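## Task

Get the roll of masking tape onto the desk, releasing it and backing the robot away afterward; the utility cart is movable. The robot must never topple or finish leaning, or the task fails.

## Robot and tools

ROBOT. A Rainbow Robotics RB-Y1 in a physics simulator. Its base has two drive wheels plus two rear casters, so it drives straight or turns in place but never slides sideways. The base measures 0.66 m by 0.58 m, and its front edge sits 0.10 m ahead of the drive axle. On top is a torso whose lower leg folds (ankle, knee, hip), a chest with a pan/tilt head, and two arms, each ending in a parallel gripper. Cameras: head_camera (896x504), left_wrist_camera and right_wrist_camera (644x364 each). Calibration is approximate, and wrist-camera poses get worse as the arm stretches out.

FRAMES. Base frame: origin on the floor halfway between the drive wheels, x forward, y left, z up. The chest, left_hand and right_hand readings are all in this frame. A hand point is the spot between its finger pads; the fingers extend along the hand's -z and close along its x. Printed hand positions can be off, especially far from the body. Odometry is the base frame as it stood at the scene's start. Heading is positive to the left and runs from -3.142 to 3.142. Wheel slip is counted as travel.

execute_actions. Argument "actions" is a list holding one action object or nothing; an empty list just reports state and images. An action may contain:
- "base": exactly one of {"translate_m": d} or {"rotate_rad": d}. Both are relative moves from where the base last measured itself. translate_m is in metres, forward positive, range -3 to 3. rotate_rad is in radians, left (counter-clockwise seen from above) positive, range -3.2 to 3.2. A drive or turn that could not finish within about 8.667 s at its top speed is refused.
- "joints": one flat object keyed by joint name, covering both arms, the torso and the head together. Each value is an absolute target, in radians, except the grippers, which take a clear opening in metres.
- "speeds": caps the top speed for this action only. translate_m accepts 0.05 to 0.4 m/s and rotate_rad accepts 0.1 to 1.509 rad/s; the top of each range is the default.
- "min_time_s": 0.1 to 8 s, the shortest duration allowed for each arm and head motion.
All parts start at once. A joint or base you leave out may keep pushing toward its previous target. "cameras" takes a list drawn from head_camera, left_wrist_camera, right_wrist_camera, all. Leaving it out, null, or ["all"] returns every camera; [] returns none. Any unknown key, unknown name or out-of-range value rejects the whole call, and nothing moves.

JOINT RANGES (radians unless noted):
- Torso: torso_squat_rad 0 to 1.2; 0 is tall, and more lowers the chest while keeping it level. torso_shift_rad -0.3 to 0.6; positive pushes the hips forward. torso_pitch_rad -0.2 to 1.4; positive bows forward. torso_yaw_rad -1.5 to 1.5; positive turns left. The torso must also satisfy: squat+shift<=1.52; squat-shift+pitch<=1.57; shift+0.5pitch-0.4squat<=0.7; shift+0.3pitch-0.5squat<=0.39. A target that breaks one of these stops part way and reads off_target.
- Shoulder pitch, both arms: -2.356 to 2.356. At 0 the arm hangs; negative raises it forward and inward.
- left_shoulder_roll_rad 0 to 3.141, positive raising the arm outward. right_shoulder_roll_rad -3.141 to 0, negative raising it outward.
- Shoulder yaw: -2.094 to 2.094. Elbow: -2.617 to 0.01, where 0 is straight and negative bends forward. Forearm roll: -3.141 to 3.141. Wrist pitch: -1.57 to 1.919, negative tipping the hand forward. Hand roll: -2.705 to 2.705. On both arms, positive yaw and positive roll mean leftward or counter-clockwise seen from above.
- left_gripper_m and right_gripper_m: 0 to 0.1 m. To grip, command an opening at least 0.005 m narrower than the object. A grip that is holding then reads off_target, which is expected.
- head_pan_rad -0.523 to 0.523, positive to the left. head_tilt_rad -0.35 to 1.57, positive looks down.
Top speeds: arm joints 1 rad/s (wrist-end joints 1.5), head 1.5, squat and pitch 0.3, shift 0.15, yaw 0.6, grippers 0.1 m/s. Joint tolerance is ±0.02; grippers ±0.004.

OTHER TOOLS. wait {"seconds": 0 to 10} lets the robot keep its current command, then reports as an empty action would. zoom_image {"camera", "region": [x0,y0,x1,y1]} takes pixel coordinates from the top-left corner of that camera's most recent full image, no larger than 504x504. finished_scene {"scene": n} ends the current scene for good and reports success. Only call it once the object rests on the desk, released, with the robot clear. A reply with no tool call ends everything.

RESULTS. base_status and joint_status report how each motion ended: done; off_target (stopped short and may still push); contact_stop (hit something hard); time_out; limit_stop_at_<name>; stopped_with_arm (torso halted because an arm hit something); limit_stop_at_own_body (self-collision guard, no contact made). A stop on one joint of the torso, or of either arm, halts that whole group and clears its targets. "joint command not followed" plus a cause line means an arm's targets were withheld, usually for arm-on-arm clearance. The gripper still acts, and the withheld targets may be retried later. on_its_own lists what the call did not command, with "held at" giving held targets. There are also joint_positions, base_odometry, Motor temperatures (per arm, in joint_positions order) and a pictures line giving the image order. If one call reports a stop, later motion calls in the same reply are skipped.

CAUTIONS. After any stop, free arms first, then the torso, each in its own action. If both hands hold one object and the torso contact-stops immediately with nothing in its way, resend both arms' current positions, then the torso. The base keeps driving into furniture, and the bent leg can reach past the front edge or shove the robot backward unseen. Avoid arm-on-arm hits or presses; grippers count too. Keep loads at 3 kg or less per arm and close to the body, or the robot may tip forward. Contact torque at a joint's limit (62.3 N m at the shoulders, 32 at the elbow, 22.2 at the wrist joints) freezes the robot for 10 s. Motors warn at 65 °C and brake at 80 °C. Don't hold loads longer than needed, and resend targets after any fault. Don't drop, slam or shove things, and expect loose objects to be nudged now and then. The robot holds its last command while you compose a reply.

Each tool is called by a JSON object that holds its "name" and its "arguments".

## Session

{"name": "execute_actions", "arguments": {"actions": [], "cameras": ["head_camera"]}}

Scene clock: 0.00 s.
Motor temperatures (°C, as the motors report them): left_arm=[33 35 33 35 37 37 39] | right_arm=[37 37 38 37 37 40 39]
base_odometry: x=+0.000 y=+0.000 heading=+0.000 (m, m, rad; odometry frame)
base_status: not commanded
joint_positions: torso_squat_rad=+0.350 torso_shift_rad=+0.001 torso_pitch_rad=+0.001 torso_yaw_rad=+0.000 left_shoulder_pitch_rad=-0.023 left_shoulder_roll_rad=+0.045 left_shoulder_yaw_rad=-0.028 left_elbow_rad=-0.284 left_forearm_roll_rad=-0.011 left_wrist_pitch_rad=-0.008 left_hand_roll_rad=-0.003 left_gripper_m=+0.099 right_shoulder_pitch_rad=+0.019 right_shoulder_roll_rad=-0.025 right_shoulder_yaw_rad=+0.016 right_elbow_rad=-0.292 right_forearm_roll_rad=-0.004 right_wrist_pitch_rad=+0.001 right_hand_roll_rad=+0.009 right_gripper_m=+0.099 head_pan_rad=+0.000 head_tilt_rad=+0.400
joint_status: not commanded
chest: x=-0.2271 y=+0.0001 z=+1.2475 quat_wxyz=(+1.000, +0.000, +0.001, +0.000) (m; base frame)
left_hand: x=-0.0725 y=+0.2485 z=+0.5797 quat_wxyz=(+0.987, +0.021, -0.155, -0.028) (m; base frame)
right_hand: x=-0.1005 y=-0.2381 z=+0.5744 quat_wxyz=(+0.991, -0.012, -0.135, +0.009) (m; base frame)
pictures: head_camera
camera_calibration (this result's frames):
head_camera: T_world_to_cam=[[0.0462759, -0.998585, 0.0261956, -0.0330474], [-0.371135, -0.0415337, -0.92765, 1.32452], [0.927425, 0.0332058, -0.372532, 0.673504], [0, 0, 0, 1]] pos_world=[-0.13152, -0.000352707, 1.48046]
Images, in order (width x height): head_camera 896x504.

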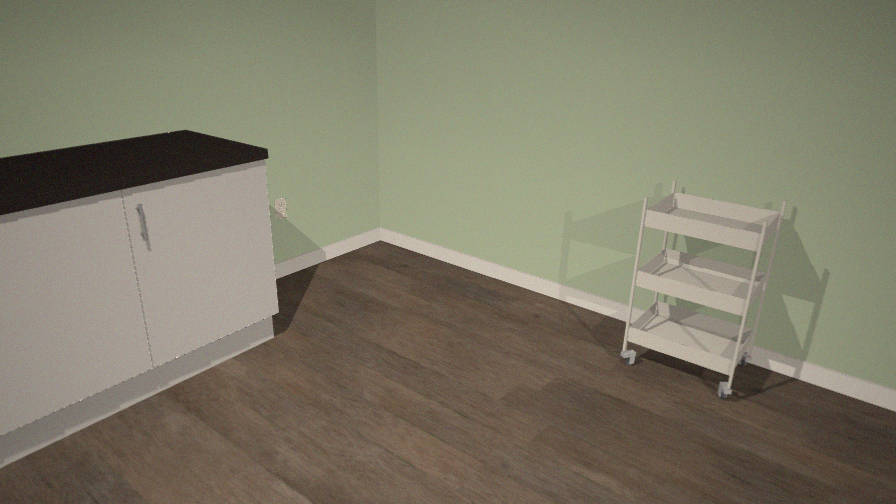

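{"name": "zoom_image", "arguments": {"camera": "head_camera", "region": [600, 170, 820, 410]}}

{"name": "execute_actions", "arguments": {"actions": [{"base":{"rotate_rad":1.2}}], "cameras": ["head_camera"]}}

{"name": "execute_actions", "arguments": {"actions": [{"base":{"rotate_rad":1.25}}], "cameras": ["head_camera"]}}

{"name": "execute_actions", "arguments": {"actions": [{"base":{"rotate_rad":1.25}}], "cameras": ["head_camera"]}}

{"name": "execute_actions", "arguments": {"actions": [{"base":{"rotate_rad":1.25}}], "cameras": ["head_camera"]}}

Region (600, 170, 820, 410) of head_camera's 896x504 image, scaled by 2.100, with more detail than that image has; it fills the left 462 columns of this view, and the rest is white.

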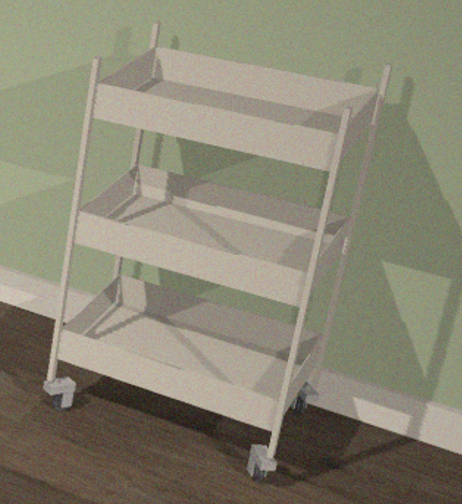

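Scene clock: 14.30 s.
Motor temperatures (°C, as the motors report them): left_arm=[33 35 33 35 37 37 39] | right_arm=[37 37 38 37 37 40 39]
base_odometry: x=+0.000 y=+0.000 heading=+1.200 (m, m, rad; odometry frame)
base_status: done
joint_positions: torso_squat_rad=+0.350 torso_shift_rad=+0.001 torso_pitch_rad=+0.001 torso_yaw_rad=+0.000 left_shoulder_pitch_rad=-0.023 left_shoulder_roll_rad=+0.045 left_shoulder_yaw_rad=-0.028 left_elbow_rad=-0.284 left_forearm_roll_rad=-0.011 left_wrist_pitch_rad=-0.008 left_hand_roll_rad=-0.003 left_gripper_m=+0.099 right_shoulder_pitch_rad=+0.019 right_shoulder_roll_rad=-0.025 right_shoulder_yaw_rad=+0.016 right_elbow_rad=-0.292 right_forearm_roll_rad=-0.004 right_wrist_pitch_rad=+0.001 right_hand_roll_rad=+0.009 right_gripper_m=+0.099 head_pan_rad=+0.000 head_tilt_rad=+0.400
joint_status: not commanded
chest: x=-0.2272 y=+0.0000 z=+1.2475 quat_wxyz=(+1.000, +0.000, +0.001, +0.000) (m; base frame)
left_hand: x=-0.0725 y=+0.2485 z=+0.5797 quat_wxyz=(+0.987, +0.021, -0.155, -0.028) (m; base frame)
right_hand: x=-0.1005 y=-0.2381 z=+0.5744 quat_wxyz=(+0.991, -0.012, -0.135, +0.009) (m; base frame)
pictures: head_camera
camera_calibration (this result's frames):
head_camera: T_world_to_cam=[[0.0462754, -0.998586, 0.0261825, -0.0330437], [-0.371116, -0.0415207, -0.927658, 1.32453], [0.927433, 0.0332109, -0.372513, 0.6735], [0, 0, 0, 1]] pos_world=[-0.131544, -0.000369366, 1.48046]
Images, in order (width x height): head_camera 896x504.

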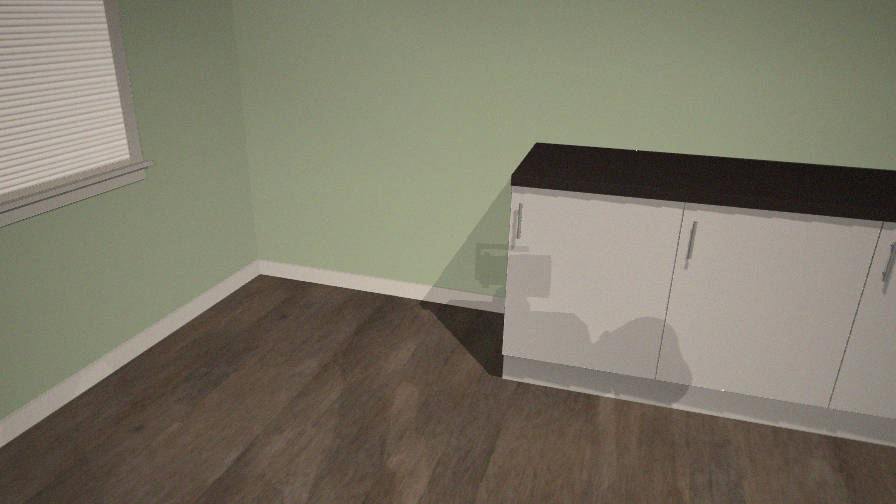

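Scene clock: 17.83 s.
Motor temperatures (°C, as the motors report them): left_arm=[33 35 33 35 37 37 39] | right_arm=[37 37 38 37 37 40 39]
base_odometry: x=+0.000 y=+0.000 heading=+2.449 (m, m, rad; odometry frame)
base_status: done
joint_positions: torso_squat_rad=+0.350 torso_shift_rad=+0.001 torso_pitch_rad=+0.001 torso_yaw_rad=+0.000 left_shoulder_pitch_rad=-0.023 left_shoulder_roll_rad=+0.045 left_shoulder_yaw_rad=-0.028 left_elbow_rad=-0.284 left_forearm_roll_rad=-0.011 left_wrist_pitch_rad=-0.008 left_hand_roll_rad=-0.003 left_gripper_m=+0.099 right_shoulder_pitch_rad=+0.019 right_shoulder_roll_rad=-0.025 right_shoulder_yaw_rad=+0.016 right_elbow_rad=-0.292 right_forearm_roll_rad=-0.004 right_wrist_pitch_rad=+0.001 right_hand_roll_rad=+0.009 right_gripper_m=+0.099 head_pan_rad=+0.000 head_tilt_rad=+0.400
joint_status: not commanded
chest: x=-0.2272 y=+0.0000 z=+1.2475 quat_wxyz=(+1.000, +0.000, +0.001, +0.000) (m; base frame)
left_hand: x=-0.0725 y=+0.2485 z=+0.5797 quat_wxyz=(+0.987, +0.021, -0.155, -0.028) (m; base frame)
right_hand: x=-0.1005 y=-0.2381 z=+0.5744 quat_wxyz=(+0.991, -0.012, -0.135, +0.009) (m; base frame)
pictures: head_camera
camera_calibration (this result's frames):
head_camera: T_world_to_cam=[[0.046275, -0.998585, 0.0261887, -0.0330491], [-0.371112, -0.0415261, -0.927659, 1.32453], [0.927435, 0.0332085, -0.372508, 0.6735], [0, 0, 0, 1]] pos_world=[-0.13155, -0.000365839, 1.48046]
Images, in order (width x height): head_camera 896x504.

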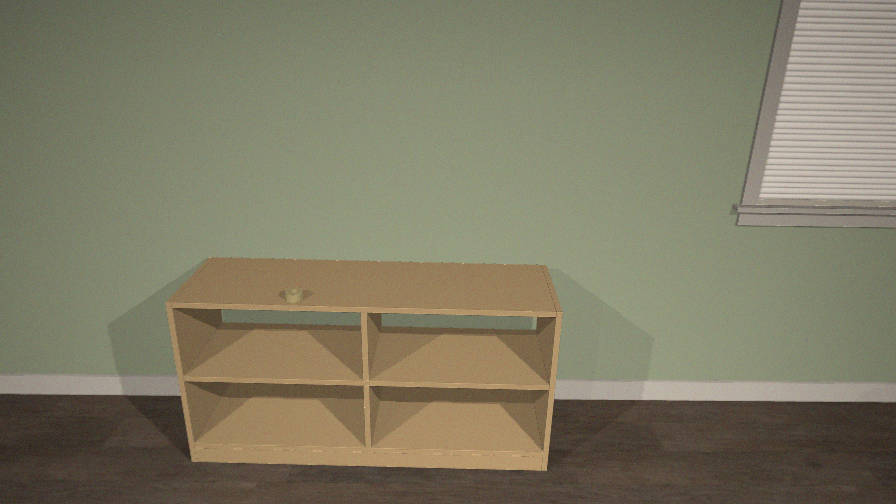

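Scene clock: 21.37 s.
Motor temperatures (°C, as the motors report them): left_arm=[33 35 33 35 37 37 39] | right_arm=[37 37 38 37 37 40 39]
base_odometry: x=+0.000 y=+0.000 heading=-2.584 (m, m, rad; odometry frame)
base_status: done
joint_positions: torso_squat_rad=+0.350 torso_shift_rad=+0.001 torso_pitch_rad=+0.001 torso_yaw_rad=+0.000 left_shoulder_pitch_rad=-0.023 left_shoulder_roll_rad=+0.045 left_shoulder_yaw_rad=-0.028 left_elbow_rad=-0.284 left_forearm_roll_rad=-0.011 left_wrist_pitch_rad=-0.008 left_hand_roll_rad=-0.003 left_gripper_m=+0.099 right_shoulder_pitch_rad=+0.019 right_shoulder_roll_rad=-0.025 right_shoulder_yaw_rad=+0.016 right_elbow_rad=-0.292 right_forearm_roll_rad=-0.004 right_wrist_pitch_rad=+0.001 right_hand_roll_rad=+0.009 right_gripper_m=+0.099 head_pan_rad=+0.000 head_tilt_rad=+0.400
joint_status: not commanded
chest: x=-0.2272 y=+0.0000 z=+1.2475 quat_wxyz=(+1.000, +0.000, +0.001, +0.000) (m; base frame)
left_hand: x=-0.0725 y=+0.2485 z=+0.5797 quat_wxyz=(+0.987, +0.021, -0.155, -0.028) (m; base frame)
right_hand: x=-0.1005 y=-0.2381 z=+0.5744 quat_wxyz=(+0.991, -0.012, -0.135, +0.009) (m; base frame)
pictures: head_camera
camera_calibration (this result's frames):
head_camera: T_world_to_cam=[[0.0462751, -0.998585, 0.0261874, -0.0330488], [-0.371111, -0.041525, -0.927659, 1.32453], [0.927435, 0.0332091, -0.372508, 0.673499], [0, 0, 0, 1]] pos_world=[-0.131551, -0.000367376, 1.48046]
Images, in order (width x height): head_camera 896x504.

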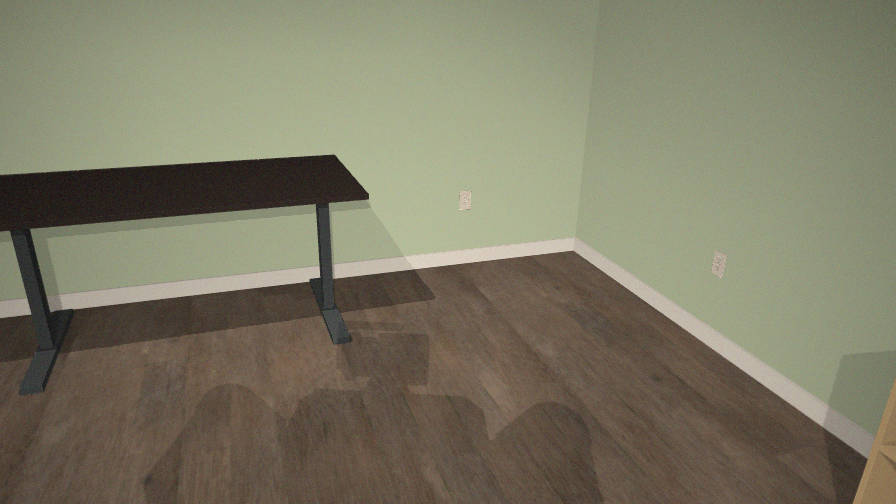

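Scene clock: 24.90 s.
Motor temperatures (°C, as the motors report them): left_arm=[33 35 33 35 37 37 39] | right_arm=[37 37 38 37 37 40 39]
base_odometry: x=+0.000 y=+0.000 heading=-1.335 (m, m, rad; odometry frame)
base_status: done
joint_positions: torso_squat_rad=+0.350 torso_shift_rad=+0.001 torso_pitch_rad=+0.001 torso_yaw_rad=+0.000 left_shoulder_pitch_rad=-0.023 left_shoulder_roll_rad=+0.045 left_shoulder_yaw_rad=-0.028 left_elbow_rad=-0.284 left_forearm_roll_rad=-0.011 left_wrist_pitch_rad=-0.008 left_hand_roll_rad=-0.003 left_gripper_m=+0.099 right_shoulder_pitch_rad=+0.019 right_shoulder_roll_rad=-0.025 right_shoulder_yaw_rad=+0.016 right_elbow_rad=-0.292 right_forearm_roll_rad=-0.004 right_wrist_pitch_rad=+0.001 right_hand_roll_rad=+0.009 right_gripper_m=+0.099 head_pan_rad=+0.000 head_tilt_rad=+0.400
joint_status: not commanded
chest: x=-0.2272 y=+0.0000 z=+1.2475 quat_wxyz=(+1.000, +0.000, +0.001, +0.000) (m; base frame)
left_hand: x=-0.0725 y=+0.2485 z=+0.5797 quat_wxyz=(+0.987, +0.021, -0.155, -0.028) (m; base frame)
right_hand: x=-0.1005 y=-0.2381 z=+0.5744 quat_wxyz=(+0.991, -0.012, -0.135, +0.009) (m; base frame)
pictures: head_camera
camera_calibration (this result's frames):
head_camera: T_world_to_cam=[[0.0462749, -0.998585, 0.026189, -0.0330495], [-0.371111, -0.0415264, -0.92766, 1.32453], [0.927435, 0.0332084, -0.372508, 0.673499], [0, 0, 0, 1]] pos_world=[-0.131551, -0.000365785, 1.48046]
Images, in order (width x height): head_camera 896x504.

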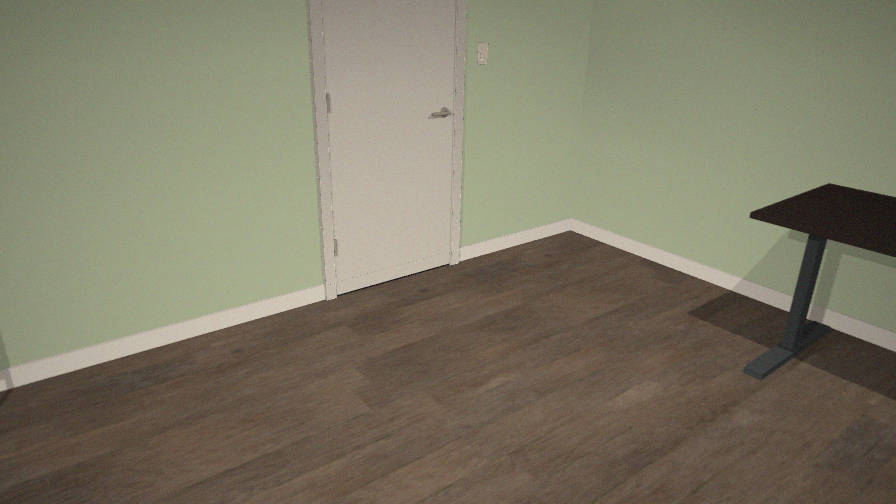

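{"name": "execute_actions", "arguments": {"actions": [{"base":{"rotate_rad":-2.293},"joints":{"torso_squat_rad":0.5,"torso_pitch_rad":0.4,"left_shoulder_pitch_rad":-1.15,"left_elbow_rad":-1.1,"left_wrist_pitch_rad":1.8,"left_hand_roll_rad":1.2,"left_shoulder_roll_rad":0.24,"head_tilt_rad":0.5}}], "cameras": []}}

{"name": "execute_actions", "arguments": {"actions": [{"base":{"translate_m":1.2}}], "cameras": ["head_camera","left_wrist_camera"]}}

Scene clock: 53.43 s.
Motor temperatures (°C, as the motors report them): left_arm=[33 35 33 35 37 37 39] | right_arm=[37 37 38 37 37 40 39]
base_odometry: x=+0.000 y=+0.000 heading=+2.656 (m, m, rad; odometry frame)
base_status: done
joint_positions: torso_squat_rad=+0.500 torso_shift_rad=+0.001 torso_pitch_rad=+0.400 torso_yaw_rad=+0.000 left_shoulder_pitch_rad=-1.150 left_shoulder_roll_rad=+0.240 left_shoulder_yaw_rad=-0.028 left_elbow_rad=-1.100 left_forearm_roll_rad=-0.011 left_wrist_pitch_rad=+1.800 left_hand_roll_rad=+1.200 left_gripper_m=+0.099 right_shoulder_pitch_rad=+0.019 right_shoulder_roll_rad=-0.025 right_shoulder_yaw_rad=+0.016 right_elbow_rad=-0.292 right_forearm_roll_rad=-0.004 right_wrist_pitch_rad=+0.001 right_hand_roll_rad=+0.009 right_gripper_m=+0.099 head_pan_rad=+0.000 head_tilt_rad=+0.500
joint_status: all done
chest: x=-0.1070 y=+0.0001 z=+1.1798 quat_wxyz=(+0.980, +0.000, +0.199, +0.000) (m; base frame)
left_hand: x=+0.3933 y=+0.2115 z=+0.8734 quat_wxyz=(+0.878, +0.100, -0.088, +0.460) (m; base frame)
right_hand: x=-0.2518 y=-0.2381 z=+0.5103 quat_wxyz=(+0.998, -0.010, +0.064, +0.011) (m; base frame)
pictures: none
No camera images: the call's "cameras" was empty. Leave "cameras" out to get every camera's image.

Scene clock: 57.80 s.
Motor temperatures (°C, as the motors report them): left_arm=[33 35 33 35 37 37 39] | right_arm=[37 37 38 37 37 40 39]
base_odometry: x=-1.061 y=+0.561 heading=+2.655 (m, m, rad; odometry frame)
base_status: done
joint_positions: torso_squat_rad=+0.500 torso_shift_rad=+0.001 torso_pitch_rad=+0.400 torso_yaw_rad=+0.000 left_shoulder_pitch_rad=-1.150 left_shoulder_roll_rad=+0.240 left_shoulder_yaw_rad=-0.028 left_elbow_rad=-1.100 left_forearm_roll_rad=-0.011 left_wrist_pitch_rad=+1.800 left_hand_roll_rad=+1.200 left_gripper_m=+0.099 right_shoulder_pitch_rad=+0.019 right_shoulder_roll_rad=-0.025 right_shoulder_yaw_rad=+0.016 right_elbow_rad=-0.292 right_forearm_roll_rad=-0.004 right_wrist_pitch_rad=+0.001 right_hand_roll_rad=+0.009 right_gripper_m=+0.099 head_pan_rad=+0.000 head_tilt_rad=+0.500
joint_status: not commanded
chest: x=-0.1070 y=+0.0001 z=+1.1798 quat_wxyz=(+0.980, +0.000, +0.199, +0.000) (m; base frame)
left_hand: x=+0.3934 y=+0.2115 z=+0.8734 quat_wxyz=(+0.878, +0.100, -0.088, +0.460) (m; base frame)
right_hand: x=-0.2518 y=-0.2381 z=+0.5103 quat_wxyz=(+0.998, -0.010, +0.064, +0.011) (m; base frame)
pictures: head_camera, left_wrist_camera
camera_calibration (this result's frames):
head_camera: T_world_to_cam=[[0.0531889, -0.998584, 0.000886706, -0.00532697], [-0.769643, -0.0415602, -0.637121, 0.914527], [0.636256, 0.0332053, -0.770763, 0.994604], [0, 0, 0, 1]] pos_world=[0.0713205, -0.000337577, 1.34927]
left_wrist_camera: T_world_to_cam=[[0.56414, 0.772375, 0.291863, -0.635004], [0.552806, -0.615882, 0.561333, -0.544604], [0.613312, -0.155327, -0.774417, 0.547627], [0, 0, 0, 1]] pos_world=[0.323424, 0.24011, 0.91513]
Images, in order (width x height): head_camera 896x504, left_wrist_camera 644x364.

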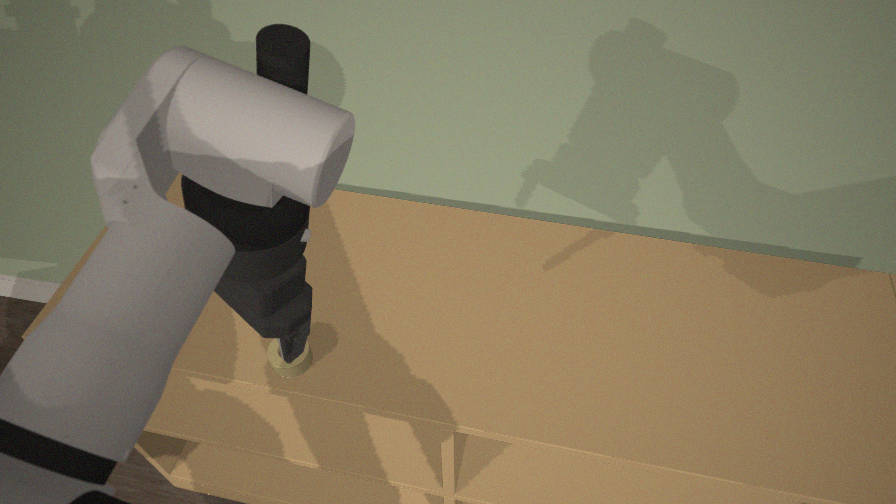

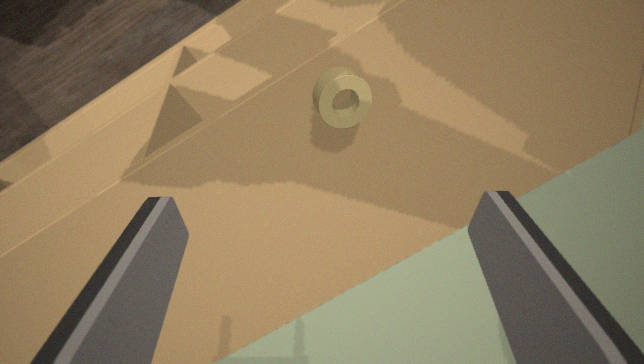

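{"name": "execute_actions", "arguments": {"actions": [{"base":{"translate_m":0.09},"joints":{"torso_squat_rad":0.82,"left_shoulder_roll_rad":0.32,"head_tilt_rad":0.8}}], "cameras": ["head_camera","left_wrist_camera"]}}

Scene clock: 74.93 s.
Motor temperatures (°C, as the motors report them): left_arm=[34 35 33 36 37 37 39] | right_arm=[38 37 38 37 37 40 39]
base_odometry: x=-1.140 y=+0.603 heading=+2.655 (m, m, rad; odometry frame)
base_status: done
joint_positions: torso_squat_rad=+0.820 torso_shift_rad=+0.001 torso_pitch_rad=+0.400 torso_yaw_rad=+0.000 left_shoulder_pitch_rad=-1.150 left_shoulder_roll_rad=+0.320 left_shoulder_yaw_rad=-0.028 left_elbow_rad=-1.100 left_forearm_roll_rad=-0.011 left_wrist_pitch_rad=+1.800 left_hand_roll_rad=+1.200 left_gripper_m=+0.099 right_shoulder_pitch_rad=+0.019 right_shoulder_roll_rad=-0.025 right_shoulder_yaw_rad=+0.016 right_elbow_rad=-0.292 right_forearm_roll_rad=-0.004 right_wrist_pitch_rad=+0.001 right_hand_roll_rad=+0.009 right_gripper_m=+0.099 head_pan_rad=+0.000 head_tilt_rad=+0.800
joint_status: all done
chest: x=-0.1072 y=+0.0001 z=+1.0430 quat_wxyz=(+0.980, +0.000, +0.199, +0.000) (m; base frame)
left_hand: x=+0.4019 y=+0.2567 z=+0.7494 quat_wxyz=(+0.862, +0.121, -0.109, +0.480) (m; base frame)
right_hand: x=-0.2519 y=-0.2381 z=+0.3735 quat_wxyz=(+0.998, -0.010, +0.064, +0.011) (m; base frame)
pictures: head_camera, left_wrist_camera
camera_calibration (this result's frames):
head_camera: T_world_to_cam=[[0.0509346, -0.998594, -0.0147086, 0.0138303], [-0.92351, -0.0414882, -0.381324, 0.514154], [0.380178, 0.0330061, -0.924324, 1.07416], [0, 0, 0, 1]] pos_world=[0.0657494, -0.000311696, 1.18914]
left_wrist_camera: T_world_to_cam=[[0.51684, 0.781435, 0.349623, -0.665127], [0.570192, -0.618852, 0.540281, -0.442245], [0.638559, -0.0798866, -0.765415, 0.417081], [0, 0, 0, 1]] pos_world=[0.329598, 0.279388, 0.79072]
Images, in order (width x height): head_camera 896x504, left_wrist_camera 644x364.

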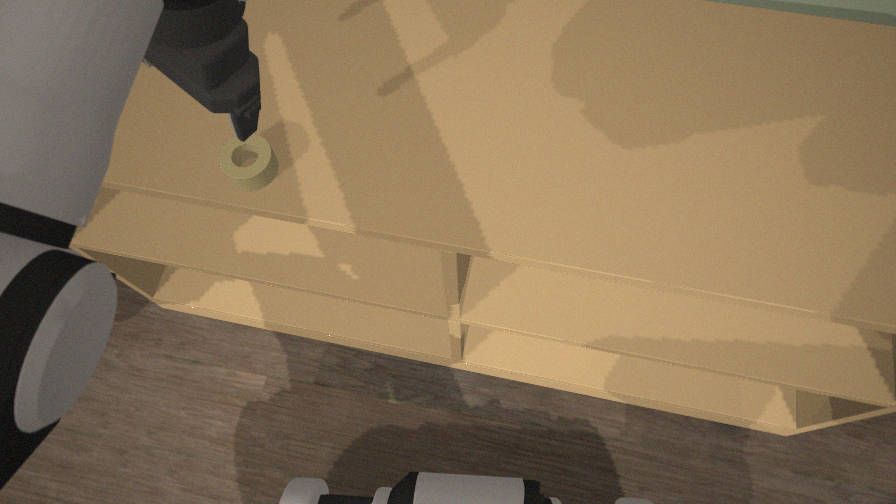

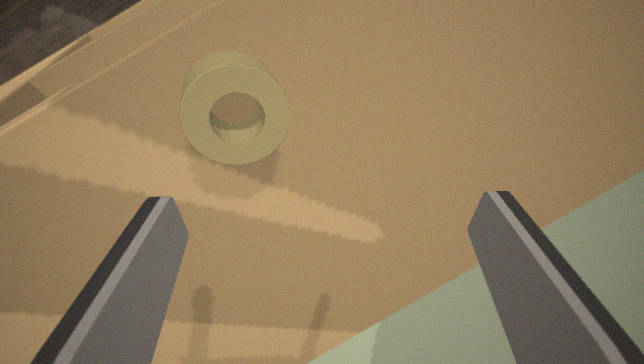

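{"name": "execute_actions", "arguments": {"actions": [{"joints":{"torso_squat_rad":1.0,"left_shoulder_roll_rad":0.29}}], "cameras": ["left_wrist_camera"]}}

Scene clock: 100.43 s.
Motor temperatures (°C, as the motors report them): left_arm=[34 35 33 36 37 37 39] | right_arm=[38 37 38 37 37 40 39]
base_odometry: x=-1.140 y=+0.603 heading=+2.655 (m, m, rad; odometry frame)
base_status: not commanded
joint_positions: torso_squat_rad=+0.994 torso_shift_rad=-0.002 torso_pitch_rad=+0.394 torso_yaw_rad=+0.001 left_shoulder_pitch_rad=-1.155 left_shoulder_roll_rad=+0.291 left_shoulder_yaw_rad=-0.028 left_elbow_rad=-1.103 left_forearm_roll_rad=-0.011 left_wrist_pitch_rad=+1.800 left_hand_roll_rad=+1.200 left_gripper_m=+0.099 right_shoulder_pitch_rad=+0.019 right_shoulder_roll_rad=-0.025 right_shoulder_yaw_rad=+0.016 right_elbow_rad=-0.292 right_forearm_roll_rad=-0.004 right_wrist_pitch_rad=+0.001 right_hand_roll_rad=+0.009 right_gripper_m=+0.099 head_pan_rad=+0.000 head_tilt_rad=+0.800
joint_status: torso_squat_rad contact_stop (moved +0.174 of +0.180); the others done
chest: x=-0.1099 y=-0.0001 z=+0.9481 quat_wxyz=(+0.981, +0.000, +0.196, +0.000) (m; base frame)
left_hand: x=+0.4005 y=+0.2395 z=+0.6561 quat_wxyz=(+0.867, +0.110, -0.108, +0.473) (m; base frame)
right_hand: x=-0.2504 y=-0.2378 z=+0.2775 quat_wxyz=(+0.998, -0.010, +0.061, +0.011) (m; base frame)
pictures: left_wrist_camera
camera_calibration (this result's frames):
left_wrist_camera: T_world_to_cam=[[0.530612, 0.778147, 0.336062, -0.614226], [0.555102, -0.618644, 0.556004, -0.406033], [0.640556, -0.108474, -0.760211, 0.347849], [0, 0, 0, 1]] pos_world=[0.328488, 0.264501, 0.696613]
Images, in order (width x height): left_wrist_camera 644x364.

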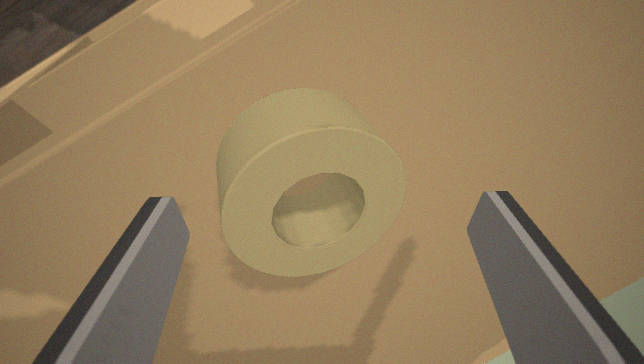

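Touched down. Back off slightly and close.

{"name": "execute_actions", "arguments": {"actions": [{"joints":{"torso_squat_rad":0.97}}], "cameras": []}}

{"name": "execute_actions", "arguments": {"actions": [{"joints":{"left_gripper_m":0.045}}], "cameras": ["left_wrist_camera"]}}

Scene clock: 122.60 s.
Motor temperatures (°C, as the motors report them): left_arm=[34 35 33 36 37 37 39] | right_arm=[38 37 38 37 37 40 39]
base_odometry: x=-1.140 y=+0.603 heading=+2.655 (m, m, rad; odometry frame)
base_status: not commanded
joint_positions: torso_squat_rad=+0.970 torso_shift_rad=-0.001 torso_pitch_rad=+0.396 torso_yaw_rad=+0.001 left_shoulder_pitch_rad=-1.150 left_shoulder_roll_rad=+0.290 left_shoulder_yaw_rad=-0.028 left_elbow_rad=-1.100 left_forearm_roll_rad=-0.011 left_wrist_pitch_rad=+1.800 left_hand_roll_rad=+1.200 left_gripper_m=+0.099 right_shoulder_pitch_rad=+0.019 right_shoulder_roll_rad=-0.025 right_shoulder_yaw_rad=+0.016 right_elbow_rad=-0.292 right_forearm_roll_rad=-0.004 right_wrist_pitch_rad=+0.001 right_hand_roll_rad=+0.009 right_gripper_m=+0.099 head_pan_rad=+0.000 head_tilt_rad=+0.800
joint_status: all done
chest: x=-0.1090 y=+0.0001 z=+0.9617 quat_wxyz=(+0.980, +0.000, +0.197, +0.000) (m; base frame)
left_hand: x=+0.3984 y=+0.2401 z=+0.6654 quat_wxyz=(+0.868, +0.112, -0.103, +0.473) (m; base frame)
right_hand: x=-0.2509 y=-0.2379 z=+0.2915 quat_wxyz=(+0.998, -0.010, +0.062, +0.011) (m; base frame)
pictures: none
No camera images: the call's "cameras" was empty. Leave "cameras" out to get every camera's image.

Scene clock: 123.63 s.
Motor temperatures (°C, as the motors report them): left_arm=[34 35 33 36 37 37 39] | right_arm=[38 37 38 37 37 40 39]
base_odometry: x=-1.140 y=+0.603 heading=+2.655 (m, m, rad; odometry frame)
base_status: not commanded
joint_positions: torso_squat_rad=+0.970 torso_shift_rad=-0.001 torso_pitch_rad=+0.396 torso_yaw_rad=+0.001 left_shoulder_pitch_rad=-1.150 left_shoulder_roll_rad=+0.290 left_shoulder_yaw_rad=-0.028 left_elbow_rad=-1.100 left_forearm_roll_rad=-0.011 left_wrist_pitch_rad=+1.800 left_hand_roll_rad=+1.200 left_gripper_m=+0.045 right_shoulder_pitch_rad=+0.019 right_shoulder_roll_rad=-0.025 right_shoulder_yaw_rad=+0.016 right_elbow_rad=-0.292 right_forearm_roll_rad=-0.004 right_wrist_pitch_rad=+0.001 right_hand_roll_rad=+0.009 right_gripper_m=+0.099 head_pan_rad=+0.000 head_tilt_rad=+0.800
joint_status: all done
chest: x=-0.1090 y=+0.0001 z=+0.9617 quat_wxyz=(+0.980, +0.000, +0.197, +0.000) (m; base frame)
left_hand: x=+0.3984 y=+0.2401 z=+0.6654 quat_wxyz=(+0.868, +0.112, -0.103, +0.473) (m; base frame)
right_hand: x=-0.2509 y=-0.2379 z=+0.2915 quat_wxyz=(+0.998, -0.010, +0.062, +0.011) (m; base frame)
pictures: left_wrist_camera
camera_calibration (this result's frames):
left_wrist_camera: T_world_to_cam=[[0.532837, 0.778847, 0.33088, -0.614292], [0.56128, -0.617904, 0.550599, -0.408737], [0.633284, -0.107663, -0.766394, 0.363158], [0, 0, 0, 1]] pos_world=[0.326752, 0.264978, 0.706629]
Images, in order (width x height): left_wrist_camera 644x364.

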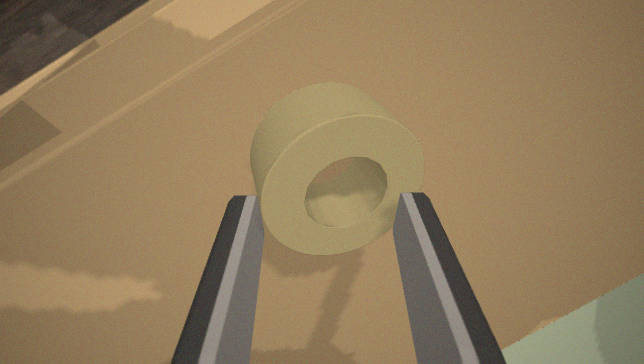

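{"name": "execute_actions", "arguments": {"actions": [{"joints":{"left_gripper_m":0.085}}], "cameras": []}}

{"name": "execute_actions", "arguments": {"actions": [{"base":{"translate_m":-0.018},"joints":{"left_shoulder_roll_rad":0.315,"torso_squat_rad":0.98}}], "cameras": ["left_wrist_camera"]}}

Scene clock: 135.27 s.
Motor temperatures (°C, as the motors report them): left_arm=[34 35 33 36 37 37 39] | right_arm=[38 37 38 37 37 40 39]
base_odometry: x=-1.140 y=+0.603 heading=+2.655 (m, m, rad; odometry frame)
base_status: not commanded
joint_positions: torso_squat_rad=+0.970 torso_shift_rad=-0.001 torso_pitch_rad=+0.396 torso_yaw_rad=+0.001 left_shoulder_pitch_rad=-1.150 left_shoulder_roll_rad=+0.290 left_shoulder_yaw_rad=-0.028 left_elbow_rad=-1.100 left_forearm_roll_rad=-0.011 left_wrist_pitch_rad=+1.800 left_hand_roll_rad=+1.200 left_gripper_m=+0.085 right_shoulder_pitch_rad=+0.019 right_shoulder_roll_rad=-0.025 right_shoulder_yaw_rad=+0.016 right_elbow_rad=-0.292 right_forearm_roll_rad=-0.004 right_wrist_pitch_rad=+0.001 right_hand_roll_rad=+0.009 right_gripper_m=+0.099 head_pan_rad=+0.000 head_tilt_rad=+0.800
joint_status: all done
chest: x=-0.1090 y=+0.0001 z=+0.9617 quat_wxyz=(+0.980, +0.000, +0.197, +0.000) (m; base frame)
left_hand: x=+0.3984 y=+0.2401 z=+0.6654 quat_wxyz=(+0.868, +0.112, -0.103, +0.473) (m; base frame)
right_hand: x=-0.2509 y=-0.2379 z=+0.2915 quat_wxyz=(+0.998, -0.010, +0.062, +0.011) (m; base frame)
pictures: none
No camera images: the call's "cameras" was empty. Leave "cameras" out to get every camera's image.

Scene clock: 136.30 s.
Motor temperatures (°C, as the motors report them): left_arm=[34 35 33 36 37 37 39] | right_arm=[38 37 38 37 37 40 39]
base_odometry: x=-1.125 y=+0.594 heading=+2.655 (m, m, rad; odometry frame)
base_status: done
joint_positions: torso_squat_rad=+0.980 torso_shift_rad=-0.001 torso_pitch_rad=+0.396 torso_yaw_rad=+0.000 left_shoulder_pitch_rad=-1.150 left_shoulder_roll_rad=+0.315 left_shoulder_yaw_rad=-0.028 left_elbow_rad=-1.100 left_forearm_roll_rad=-0.011 left_wrist_pitch_rad=+1.800 left_hand_roll_rad=+1.200 left_gripper_m=+0.085 right_shoulder_pitch_rad=+0.019 right_shoulder_roll_rad=-0.025 right_shoulder_yaw_rad=+0.016 right_elbow_rad=-0.292 right_forearm_roll_rad=-0.004 right_wrist_pitch_rad=+0.001 right_hand_roll_rad=+0.009 right_gripper_m=+0.099 head_pan_rad=+0.000 head_tilt_rad=+0.800
joint_status: all done
chest: x=-0.1091 y=+0.0001 z=+0.9559 quat_wxyz=(+0.980, +0.000, +0.197, +0.000) (m; base frame)
left_hand: x=+0.4007 y=+0.2541 z=+0.6636 quat_wxyz=(+0.862, +0.119, -0.110, +0.480) (m; base frame)
right_hand: x=-0.2509 y=-0.2380 z=+0.2858 quat_wxyz=(+0.998, -0.010, +0.062, +0.011) (m; base frame)
pictures: left_wrist_camera
camera_calibration (this result's frames):
left_wrist_camera: T_world_to_cam=[[0.51812, 0.781147, 0.348369, -0.632087], [0.566892, -0.61862, 0.544006, -0.398097], [0.640457, -0.0843729, -0.763346, 0.351005], [0, 0, 0, 1]] pos_world=[0.328372, 0.277097, 0.704705]
Images, in order (width x height): left_wrist_camera 644x364.

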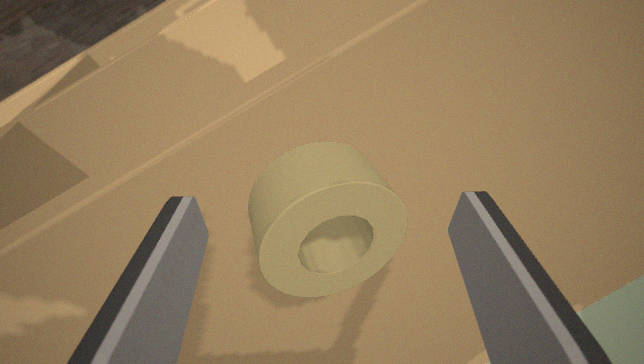

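{"name": "execute_actions", "arguments": {"actions": [{"joints":{"left_gripper_m":0.03}}], "cameras": ["left_wrist_camera"]}}

Scene clock: 151.30 s.
Motor temperatures (°C, as the motors report them): left_arm=[34 35 33 36 37 37 39] | right_arm=[38 37 38 37 37 40 39]
base_odometry: x=-1.125 y=+0.594 heading=+2.655 (m, m, rad; odometry frame)
base_status: not commanded
joint_positions: torso_squat_rad=+0.980 torso_shift_rad=-0.001 torso_pitch_rad=+0.396 torso_yaw_rad=+0.000 left_shoulder_pitch_rad=-1.150 left_shoulder_roll_rad=+0.315 left_shoulder_yaw_rad=-0.028 left_elbow_rad=-1.100 left_forearm_roll_rad=-0.011 left_wrist_pitch_rad=+1.800 left_hand_roll_rad=+1.200 left_gripper_m=+0.030 right_shoulder_pitch_rad=+0.019 right_shoulder_roll_rad=-0.025 right_shoulder_yaw_rad=+0.016 right_elbow_rad=-0.292 right_forearm_roll_rad=-0.004 right_wrist_pitch_rad=+0.001 right_hand_roll_rad=+0.009 right_gripper_m=+0.099 head_pan_rad=+0.000 head_tilt_rad=+0.800
joint_status: all done
chest: x=-0.1091 y=+0.0001 z=+0.9559 quat_wxyz=(+0.980, +0.000, +0.197, +0.000) (m; base frame)
left_hand: x=+0.4007 y=+0.2541 z=+0.6636 quat_wxyz=(+0.862, +0.119, -0.110, +0.480) (m; base frame)
right_hand: x=-0.2509 y=-0.2380 z=+0.2858 quat_wxyz=(+0.998, -0.010, +0.062, +0.011) (m; base frame)
pictures: left_wrist_camera
camera_calibration (this result's frames):
left_wrist_camera: T_world_to_cam=[[0.51812, 0.781147, 0.348369, -0.632087], [0.566892, -0.61862, 0.544006, -0.398097], [0.640456, -0.0843726, -0.763346, 0.351005], [0, 0, 0, 1]] pos_world=[0.328372, 0.277097, 0.704705]
Images, in order (width x height): left_wrist_camera 644x364.

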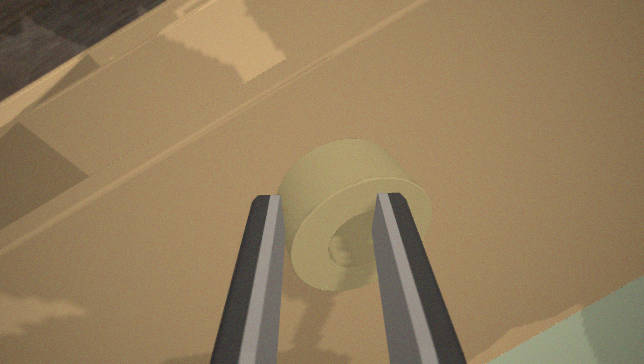

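{"name": "execute_actions", "arguments": {"actions": [{"joints":{"torso_squat_rad":0.88}}], "cameras": []}}

{"name": "execute_actions", "arguments": {"actions": [{"joints":{"left_gripper_m":0.099,"left_hand_roll_rad":-0.05}}], "cameras": ["left_wrist_camera","head_camera"]}}

Scene clock: 170.27 s.
Motor temperatures (°C, as the motors report them): left_arm=[34 35 33 36 37 37 39] | right_arm=[38 37 38 37 37 40 39]
base_odometry: x=-1.125 y=+0.594 heading=+2.655 (m, m, rad; odometry frame)
base_status: not commanded
joint_positions: torso_squat_rad=+0.880 torso_shift_rad=-0.001 torso_pitch_rad=+0.396 torso_yaw_rad=+0.000 left_shoulder_pitch_rad=-1.150 left_shoulder_roll_rad=+0.315 left_shoulder_yaw_rad=-0.028 left_elbow_rad=-1.100 left_forearm_roll_rad=-0.011 left_wrist_pitch_rad=+1.800 left_hand_roll_rad=+1.200 left_gripper_m=+0.030 right_shoulder_pitch_rad=+0.019 right_shoulder_roll_rad=-0.025 right_shoulder_yaw_rad=+0.016 right_elbow_rad=-0.292 right_forearm_roll_rad=-0.004 right_wrist_pitch_rad=+0.001 right_hand_roll_rad=+0.009 right_gripper_m=+0.099 head_pan_rad=+0.000 head_tilt_rad=+0.800
joint_status: all done
chest: x=-0.1091 y=+0.0001 z=+1.0120 quat_wxyz=(+0.980, +0.000, +0.197, +0.000) (m; base frame)
left_hand: x=+0.4006 y=+0.2541 z=+0.7197 quat_wxyz=(+0.862, +0.119, -0.110, +0.480) (m; base frame)
right_hand: x=-0.2509 y=-0.2380 z=+0.3419 quat_wxyz=(+0.998, -0.010, +0.062, +0.011) (m; base frame)
pictures: none
No camera images: the call's "cameras" was empty. Leave "cameras" out to get every camera's image.

Scene clock: 171.67 s.
Motor temperatures (°C, as the motors report them): left_arm=[34 35 33 36 37 37 39] | right_arm=[38 37 38 37 37 40 39]
base_odometry: x=-1.125 y=+0.594 heading=+2.655 (m, m, rad; odometry frame)
base_status: not commanded
joint_positions: torso_squat_rad=+0.880 torso_shift_rad=-0.001 torso_pitch_rad=+0.396 torso_yaw_rad=+0.000 left_shoulder_pitch_rad=-1.150 left_shoulder_roll_rad=+0.315 left_shoulder_yaw_rad=-0.028 left_elbow_rad=-1.100 left_forearm_roll_rad=-0.011 left_wrist_pitch_rad=+1.800 left_hand_roll_rad=-0.050 left_gripper_m=+0.099 right_shoulder_pitch_rad=+0.019 right_shoulder_roll_rad=-0.025 right_shoulder_yaw_rad=+0.016 right_elbow_rad=-0.292 right_forearm_roll_rad=-0.004 right_wrist_pitch_rad=+0.001 right_hand_roll_rad=+0.009 right_gripper_m=+0.099 head_pan_rad=+0.000 head_tilt_rad=+0.800
joint_status: all done
chest: x=-0.1091 y=+0.0001 z=+1.0120 quat_wxyz=(+0.980, +0.000, +0.197, +0.000) (m; base frame)
left_hand: x=+0.4006 y=+0.2541 z=+0.7197 quat_wxyz=(+0.980, +0.160, -0.020, -0.116) (m; base frame)
right_hand: x=-0.2509 y=-0.2380 z=+0.3419 quat_wxyz=(+0.998, -0.010, +0.062, +0.011) (m; base frame)
pictures: head_camera, left_wrist_camera
camera_calibration (this result's frames):
head_camera: T_world_to_cam=[[0.0512789, -0.998577, -0.0146335, 0.0134335], [-0.921902, -0.041697, -0.385173, 0.504622], [0.384015, 0.0332419, -0.922728, 1.04503], [0, 0, 0, 1]] pos_world=[0.0632172, -0.000283051, 1.15884]
left_wrist_camera: T_world_to_cam=[[0.965886, -0.254968, 0.045347, -0.349669], [-0.251987, -0.884939, 0.391645, 0.0768188], [-0.0597274, -0.389711, -0.918998, 0.863933], [0, 0, 0, 1]] pos_world=[0.408698, 0.315509, 0.779724]
Images, in order (width x height): head_camera 896x504, left_wrist_camera 644x364.

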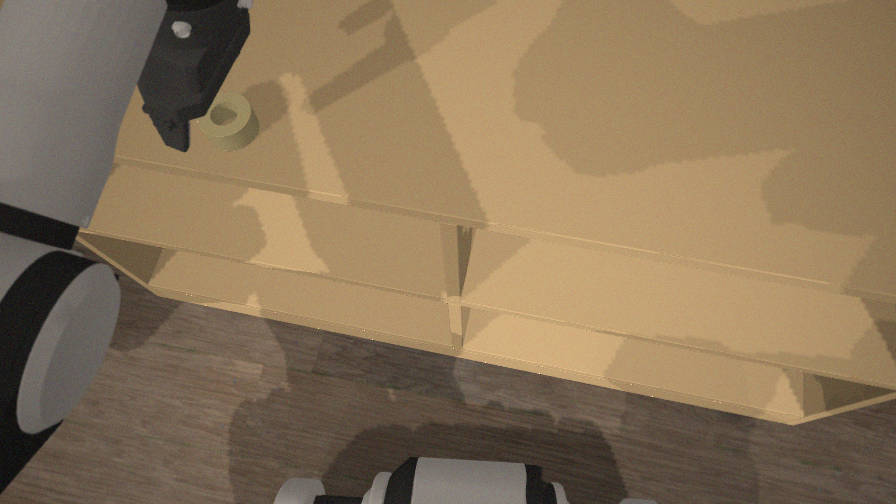

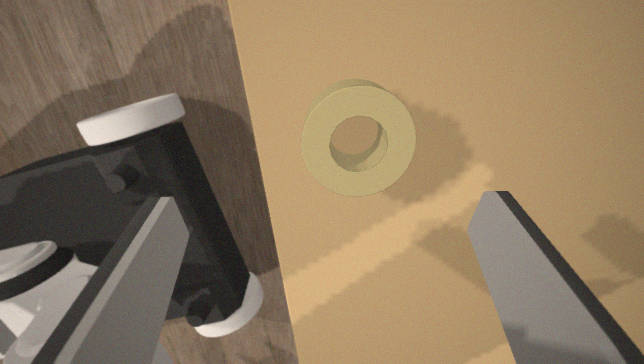

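{"name": "execute_actions", "arguments": {"actions": [{"base":{"translate_m":0.02},"joints":{"left_shoulder_roll_rad":0.285}}], "cameras": []}}

{"name": "execute_actions", "arguments": {"actions": [{"joints":{"torso_squat_rad":0.96}}], "cameras": ["left_wrist_camera"]}}

Scene clock: 185.53 s.
Motor temperatures (°C, as the motors report them): left_arm=[34 35 33 36 37 37 39] | right_arm=[38 37 38 37 37 40 39]
base_odometry: x=-1.142 y=+0.604 heading=+2.655 (m, m, rad; odometry frame)
base_status: done
joint_positions: torso_squat_rad=+0.880 torso_shift_rad=-0.001 torso_pitch_rad=+0.396 torso_yaw_rad=+0.000 left_shoulder_pitch_rad=-1.150 left_shoulder_roll_rad=+0.285 left_shoulder_yaw_rad=-0.028 left_elbow_rad=-1.100 left_forearm_roll_rad=-0.011 left_wrist_pitch_rad=+1.800 left_hand_roll_rad=-0.050 left_gripper_m=+0.099 right_shoulder_pitch_rad=+0.019 right_shoulder_roll_rad=-0.025 right_shoulder_yaw_rad=+0.016 right_elbow_rad=-0.292 right_forearm_roll_rad=-0.004 right_wrist_pitch_rad=+0.001 right_hand_roll_rad=+0.009 right_gripper_m=+0.099 head_pan_rad=+0.000 head_tilt_rad=+0.800
joint_status: all done
chest: x=-0.1091 y=+0.0001 z=+1.0120 quat_wxyz=(+0.980, +0.000, +0.197, +0.000) (m; base frame)
left_hand: x=+0.3977 y=+0.2371 z=+0.7146 quat_wxyz=(+0.981, +0.149, -0.018, -0.126) (m; base frame)
right_hand: x=-0.2510 y=-0.2380 z=+0.3419 quat_wxyz=(+0.998, -0.010, +0.062, +0.011) (m; base frame)
pictures: none
No camera images: the call's "cameras" was empty. Leave "cameras" out to get every camera's image.

Scene clock: 186.53 s.
Motor temperatures (°C, as the motors report them): left_arm=[34 35 33 36 37 37 39] | right_arm=[38 37 38 37 37 40 39]
base_odometry: x=-1.142 y=+0.604 heading=+2.655 (m, m, rad; odometry frame)
base_status: not commanded
joint_positions: torso_squat_rad=+0.960 torso_shift_rad=-0.001 torso_pitch_rad=+0.396 torso_yaw_rad=+0.000 left_shoulder_pitch_rad=-1.150 left_shoulder_roll_rad=+0.285 left_shoulder_yaw_rad=-0.028 left_elbow_rad=-1.100 left_forearm_roll_rad=-0.011 left_wrist_pitch_rad=+1.800 left_hand_roll_rad=-0.050 left_gripper_m=+0.099 right_shoulder_pitch_rad=+0.019 right_shoulder_roll_rad=-0.025 right_shoulder_yaw_rad=+0.016 right_elbow_rad=-0.292 right_forearm_roll_rad=-0.004 right_wrist_pitch_rad=+0.001 right_hand_roll_rad=+0.009 right_gripper_m=+0.099 head_pan_rad=+0.000 head_tilt_rad=+0.800
joint_status: all done
chest: x=-0.1090 y=+0.0001 z=+0.9675 quat_wxyz=(+0.980, +0.000, +0.197, +0.000) (m; base frame)
left_hand: x=+0.3977 y=+0.2371 z=+0.6700 quat_wxyz=(+0.981, +0.149, -0.018, -0.126) (m; base frame)
right_hand: x=-0.2509 y=-0.2380 z=+0.2973 quat_wxyz=(+0.998, -0.010, +0.062, +0.011) (m; base frame)
pictures: left_wrist_camera
camera_calibration (this result's frames):
left_wrist_camera: T_world_to_cam=[[0.961253, -0.272479, 0.0417984, -0.340501], [-0.264975, -0.87147, 0.412708, 0.0683784], [-0.0760283, -0.407792, -0.909904, 0.816225], [0, 0, 0, 1]] pos_world=[0.407483, 0.29966, 0.728699]
Images, in order (width x height): left_wrist_camera 644x364.

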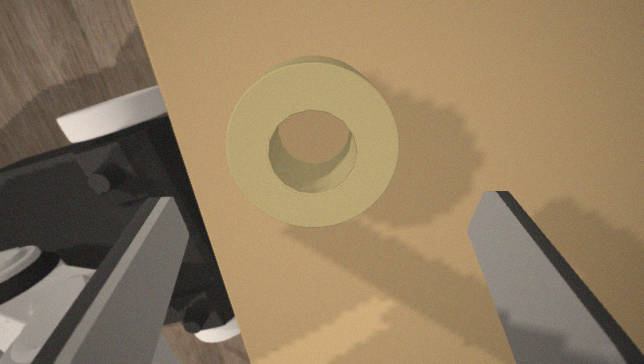

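{"name": "execute_actions", "arguments": {"actions": [{"joints":{"left_shoulder_roll_rad":0.33}}], "cameras": []}}

{"name": "execute_actions", "arguments": {"actions": [{"joints":{"torso_squat_rad":1.0}}], "cameras": ["left_wrist_camera"]}}

Scene clock: 202.63 s.
Motor temperatures (°C, as the motors report them): left_arm=[34 35 33 36 37 37 39] | right_arm=[38 37 38 37 37 40 39]
base_odometry: x=-1.142 y=+0.604 heading=+2.655 (m, m, rad; odometry frame)
base_status: not commanded
joint_positions: torso_squat_rad=+0.960 torso_shift_rad=-0.001 torso_pitch_rad=+0.396 torso_yaw_rad=+0.000 left_shoulder_pitch_rad=-1.150 left_shoulder_roll_rad=+0.330 left_shoulder_yaw_rad=-0.028 left_elbow_rad=-1.100 left_forearm_roll_rad=-0.011 left_wrist_pitch_rad=+1.800 left_hand_roll_rad=-0.050 left_gripper_m=+0.099 right_shoulder_pitch_rad=+0.019 right_shoulder_roll_rad=-0.025 right_shoulder_yaw_rad=+0.016 right_elbow_rad=-0.292 right_forearm_roll_rad=-0.004 right_wrist_pitch_rad=+0.001 right_hand_roll_rad=+0.009 right_gripper_m=+0.099 head_pan_rad=+0.000 head_tilt_rad=+0.800
joint_status: all done
chest: x=-0.1090 y=+0.0001 z=+0.9675 quat_wxyz=(+0.980, +0.000, +0.197, +0.000) (m; base frame)
left_hand: x=+0.4020 y=+0.2625 z=+0.6777 quat_wxyz=(+0.980, +0.166, -0.020, -0.111) (m; base frame)
right_hand: x=-0.2509 y=-0.2380 z=+0.2973 quat_wxyz=(+0.998, -0.010, +0.062, +0.011) (m; base frame)
pictures: none
No camera images: the call's "cameras" was empty. Leave "cameras" out to get every camera's image.

Scene clock: 203.43 s.
Motor temperatures (°C, as the motors report them): left_arm=[34 35 33 36 37 37 39] | right_arm=[38 37 38 37 37 40 39]
base_odometry: x=-1.142 y=+0.604 heading=+2.655 (m, m, rad; odometry frame)
base_status: not commanded
joint_positions: torso_squat_rad=+1.000 torso_shift_rad=-0.001 torso_pitch_rad=+0.396 torso_yaw_rad=+0.000 left_shoulder_pitch_rad=-1.150 left_shoulder_roll_rad=+0.330 left_shoulder_yaw_rad=-0.028 left_elbow_rad=-1.100 left_forearm_roll_rad=-0.011 left_wrist_pitch_rad=+1.800 left_hand_roll_rad=-0.050 left_gripper_m=+0.099 right_shoulder_pitch_rad=+0.019 right_shoulder_roll_rad=-0.025 right_shoulder_yaw_rad=+0.016 right_elbow_rad=-0.292 right_forearm_roll_rad=-0.004 right_wrist_pitch_rad=+0.001 right_hand_roll_rad=+0.009 right_gripper_m=+0.099 head_pan_rad=+0.000 head_tilt_rad=+0.800
joint_status: all done
chest: x=-0.1090 y=+0.0001 z=+0.9442 quat_wxyz=(+0.980, +0.000, +0.197, +0.000) (m; base frame)
left_hand: x=+0.4020 y=+0.2625 z=+0.6544 quat_wxyz=(+0.980, +0.166, -0.020, -0.111) (m; base frame)
right_hand: x=-0.2509 y=-0.2380 z=+0.2741 quat_wxyz=(+0.998, -0.010, +0.062, +0.011) (m; base frame)
pictures: left_wrist_camera
camera_calibration (this result's frames):
left_wrist_camera: T_world_to_cam=[[0.968044, -0.246325, 0.0470568, -0.350114], [-0.245345, -0.891388, 0.381096, 0.116094], [-0.0519277, -0.380463, -0.923337, 0.804622], [0, 0, 0, 1]] pos_world=[0.409191, 0.323371, 0.71517]
Images, in order (width x height): left_wrist_camera 644x364.

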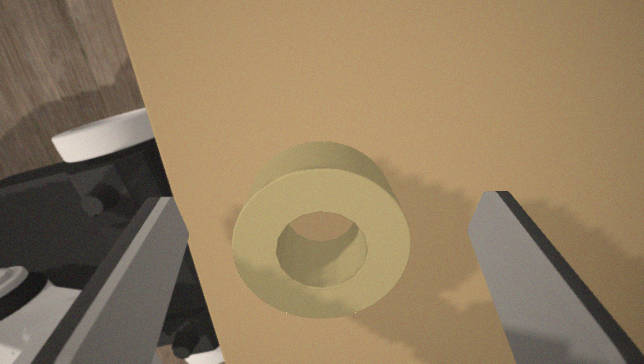

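{"name": "execute_actions", "arguments": {"actions": [{"joints":{"torso_squat_rad":1.025}}], "cameras": []}}

{"name": "execute_actions", "arguments": {"actions": [{"joints":{"left_gripper_m":0.03}}], "cameras": ["left_wrist_camera"]}}

Scene clock: 215.13 s.
Motor temperatures (°C, as the motors report them): left_arm=[34 35 33 36 37 37 39] | right_arm=[38 37 38 37 37 40 39]
base_odometry: x=-1.142 y=+0.604 heading=+2.655 (m, m, rad; odometry frame)
base_status: not commanded
joint_positions: torso_squat_rad=+1.025 torso_shift_rad=-0.002 torso_pitch_rad=+0.394 torso_yaw_rad=+0.001 left_shoulder_pitch_rad=-1.153 left_shoulder_roll_rad=+0.331 left_shoulder_yaw_rad=-0.028 left_elbow_rad=-1.102 left_forearm_roll_rad=-0.011 left_wrist_pitch_rad=+1.801 left_hand_roll_rad=-0.050 left_gripper_m=+0.099 right_shoulder_pitch_rad=+0.019 right_shoulder_roll_rad=-0.025 right_shoulder_yaw_rad=+0.016 right_elbow_rad=-0.292 right_forearm_roll_rad=-0.004 right_wrist_pitch_rad=+0.001 right_hand_roll_rad=+0.009 right_gripper_m=+0.099 head_pan_rad=+0.000 head_tilt_rad=+0.800
joint_status: all done
chest: x=-0.1097 y=-0.0001 z=+0.9295 quat_wxyz=(+0.981, +0.000, +0.196, +0.000) (m; base frame)
left_hand: x=+0.4031 y=+0.2623 z=+0.6428 quat_wxyz=(+0.979, +0.167, -0.023, -0.111) (m; base frame)
right_hand: x=-0.2504 y=-0.2378 z=+0.2590 quat_wxyz=(+0.998, -0.010, +0.061, +0.011) (m; base frame)
pictures: none
No camera images: the call's "cameras" was empty. Leave "cameras" out to get every camera's image.

Scene clock: 216.30 s.
Motor temperatures (°C, as the motors report them): left_arm=[34 35 33 36 37 37 39] | right_arm=[38 37 38 37 37 40 39]
base_odometry: x=-1.142 y=+0.604 heading=+2.655 (m, m, rad; odometry frame)
base_status: not commanded
joint_positions: torso_squat_rad=+1.025 torso_shift_rad=-0.002 torso_pitch_rad=+0.394 torso_yaw_rad=+0.001 left_shoulder_pitch_rad=-1.153 left_shoulder_roll_rad=+0.331 left_shoulder_yaw_rad=-0.028 left_elbow_rad=-1.102 left_forearm_roll_rad=-0.011 left_wrist_pitch_rad=+1.801 left_hand_roll_rad=-0.050 left_gripper_m=+0.053 right_shoulder_pitch_rad=+0.019 right_shoulder_roll_rad=-0.025 right_shoulder_yaw_rad=+0.016 right_elbow_rad=-0.292 right_forearm_roll_rad=-0.004 right_wrist_pitch_rad=+0.001 right_hand_roll_rad=+0.009 right_gripper_m=+0.099 head_pan_rad=+0.000 head_tilt_rad=+0.800
joint_status: left_gripper_m off_target (ended at +0.053, target +0.030)
chest: x=-0.1097 y=-0.0001 z=+0.9295 quat_wxyz=(+0.981, +0.000, +0.196, +0.000) (m; base frame)
left_hand: x=+0.4032 y=+0.2626 z=+0.6429 quat_wxyz=(+0.979, +0.167, -0.023, -0.110) (m; base frame)
right_hand: x=-0.2504 y=-0.2378 z=+0.2590 quat_wxyz=(+0.998, -0.010, +0.061, +0.011) (m; base frame)
pictures: left_wrist_camera
camera_calibration (this result's frames):
left_wrist_camera: T_world_to_cam=[[0.967678, -0.246673, 0.0524595, -0.353939], [-0.247871, -0.891967, 0.378094, 0.124035], [-0.0464734, -0.378876, -0.92428, 0.792068], [0, 0, 0, 1]] pos_world=[0.410053, 0.323424, 0.703763]
Images, in order (width x height): left_wrist_camera 644x364.

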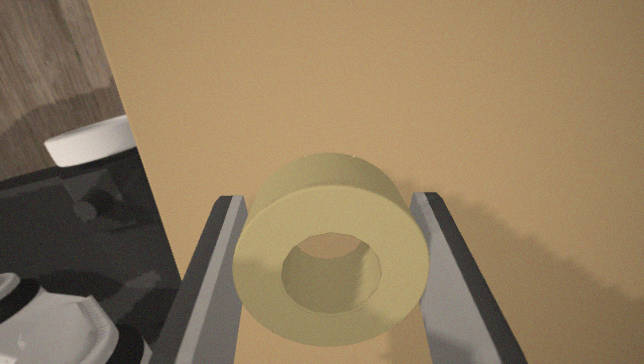

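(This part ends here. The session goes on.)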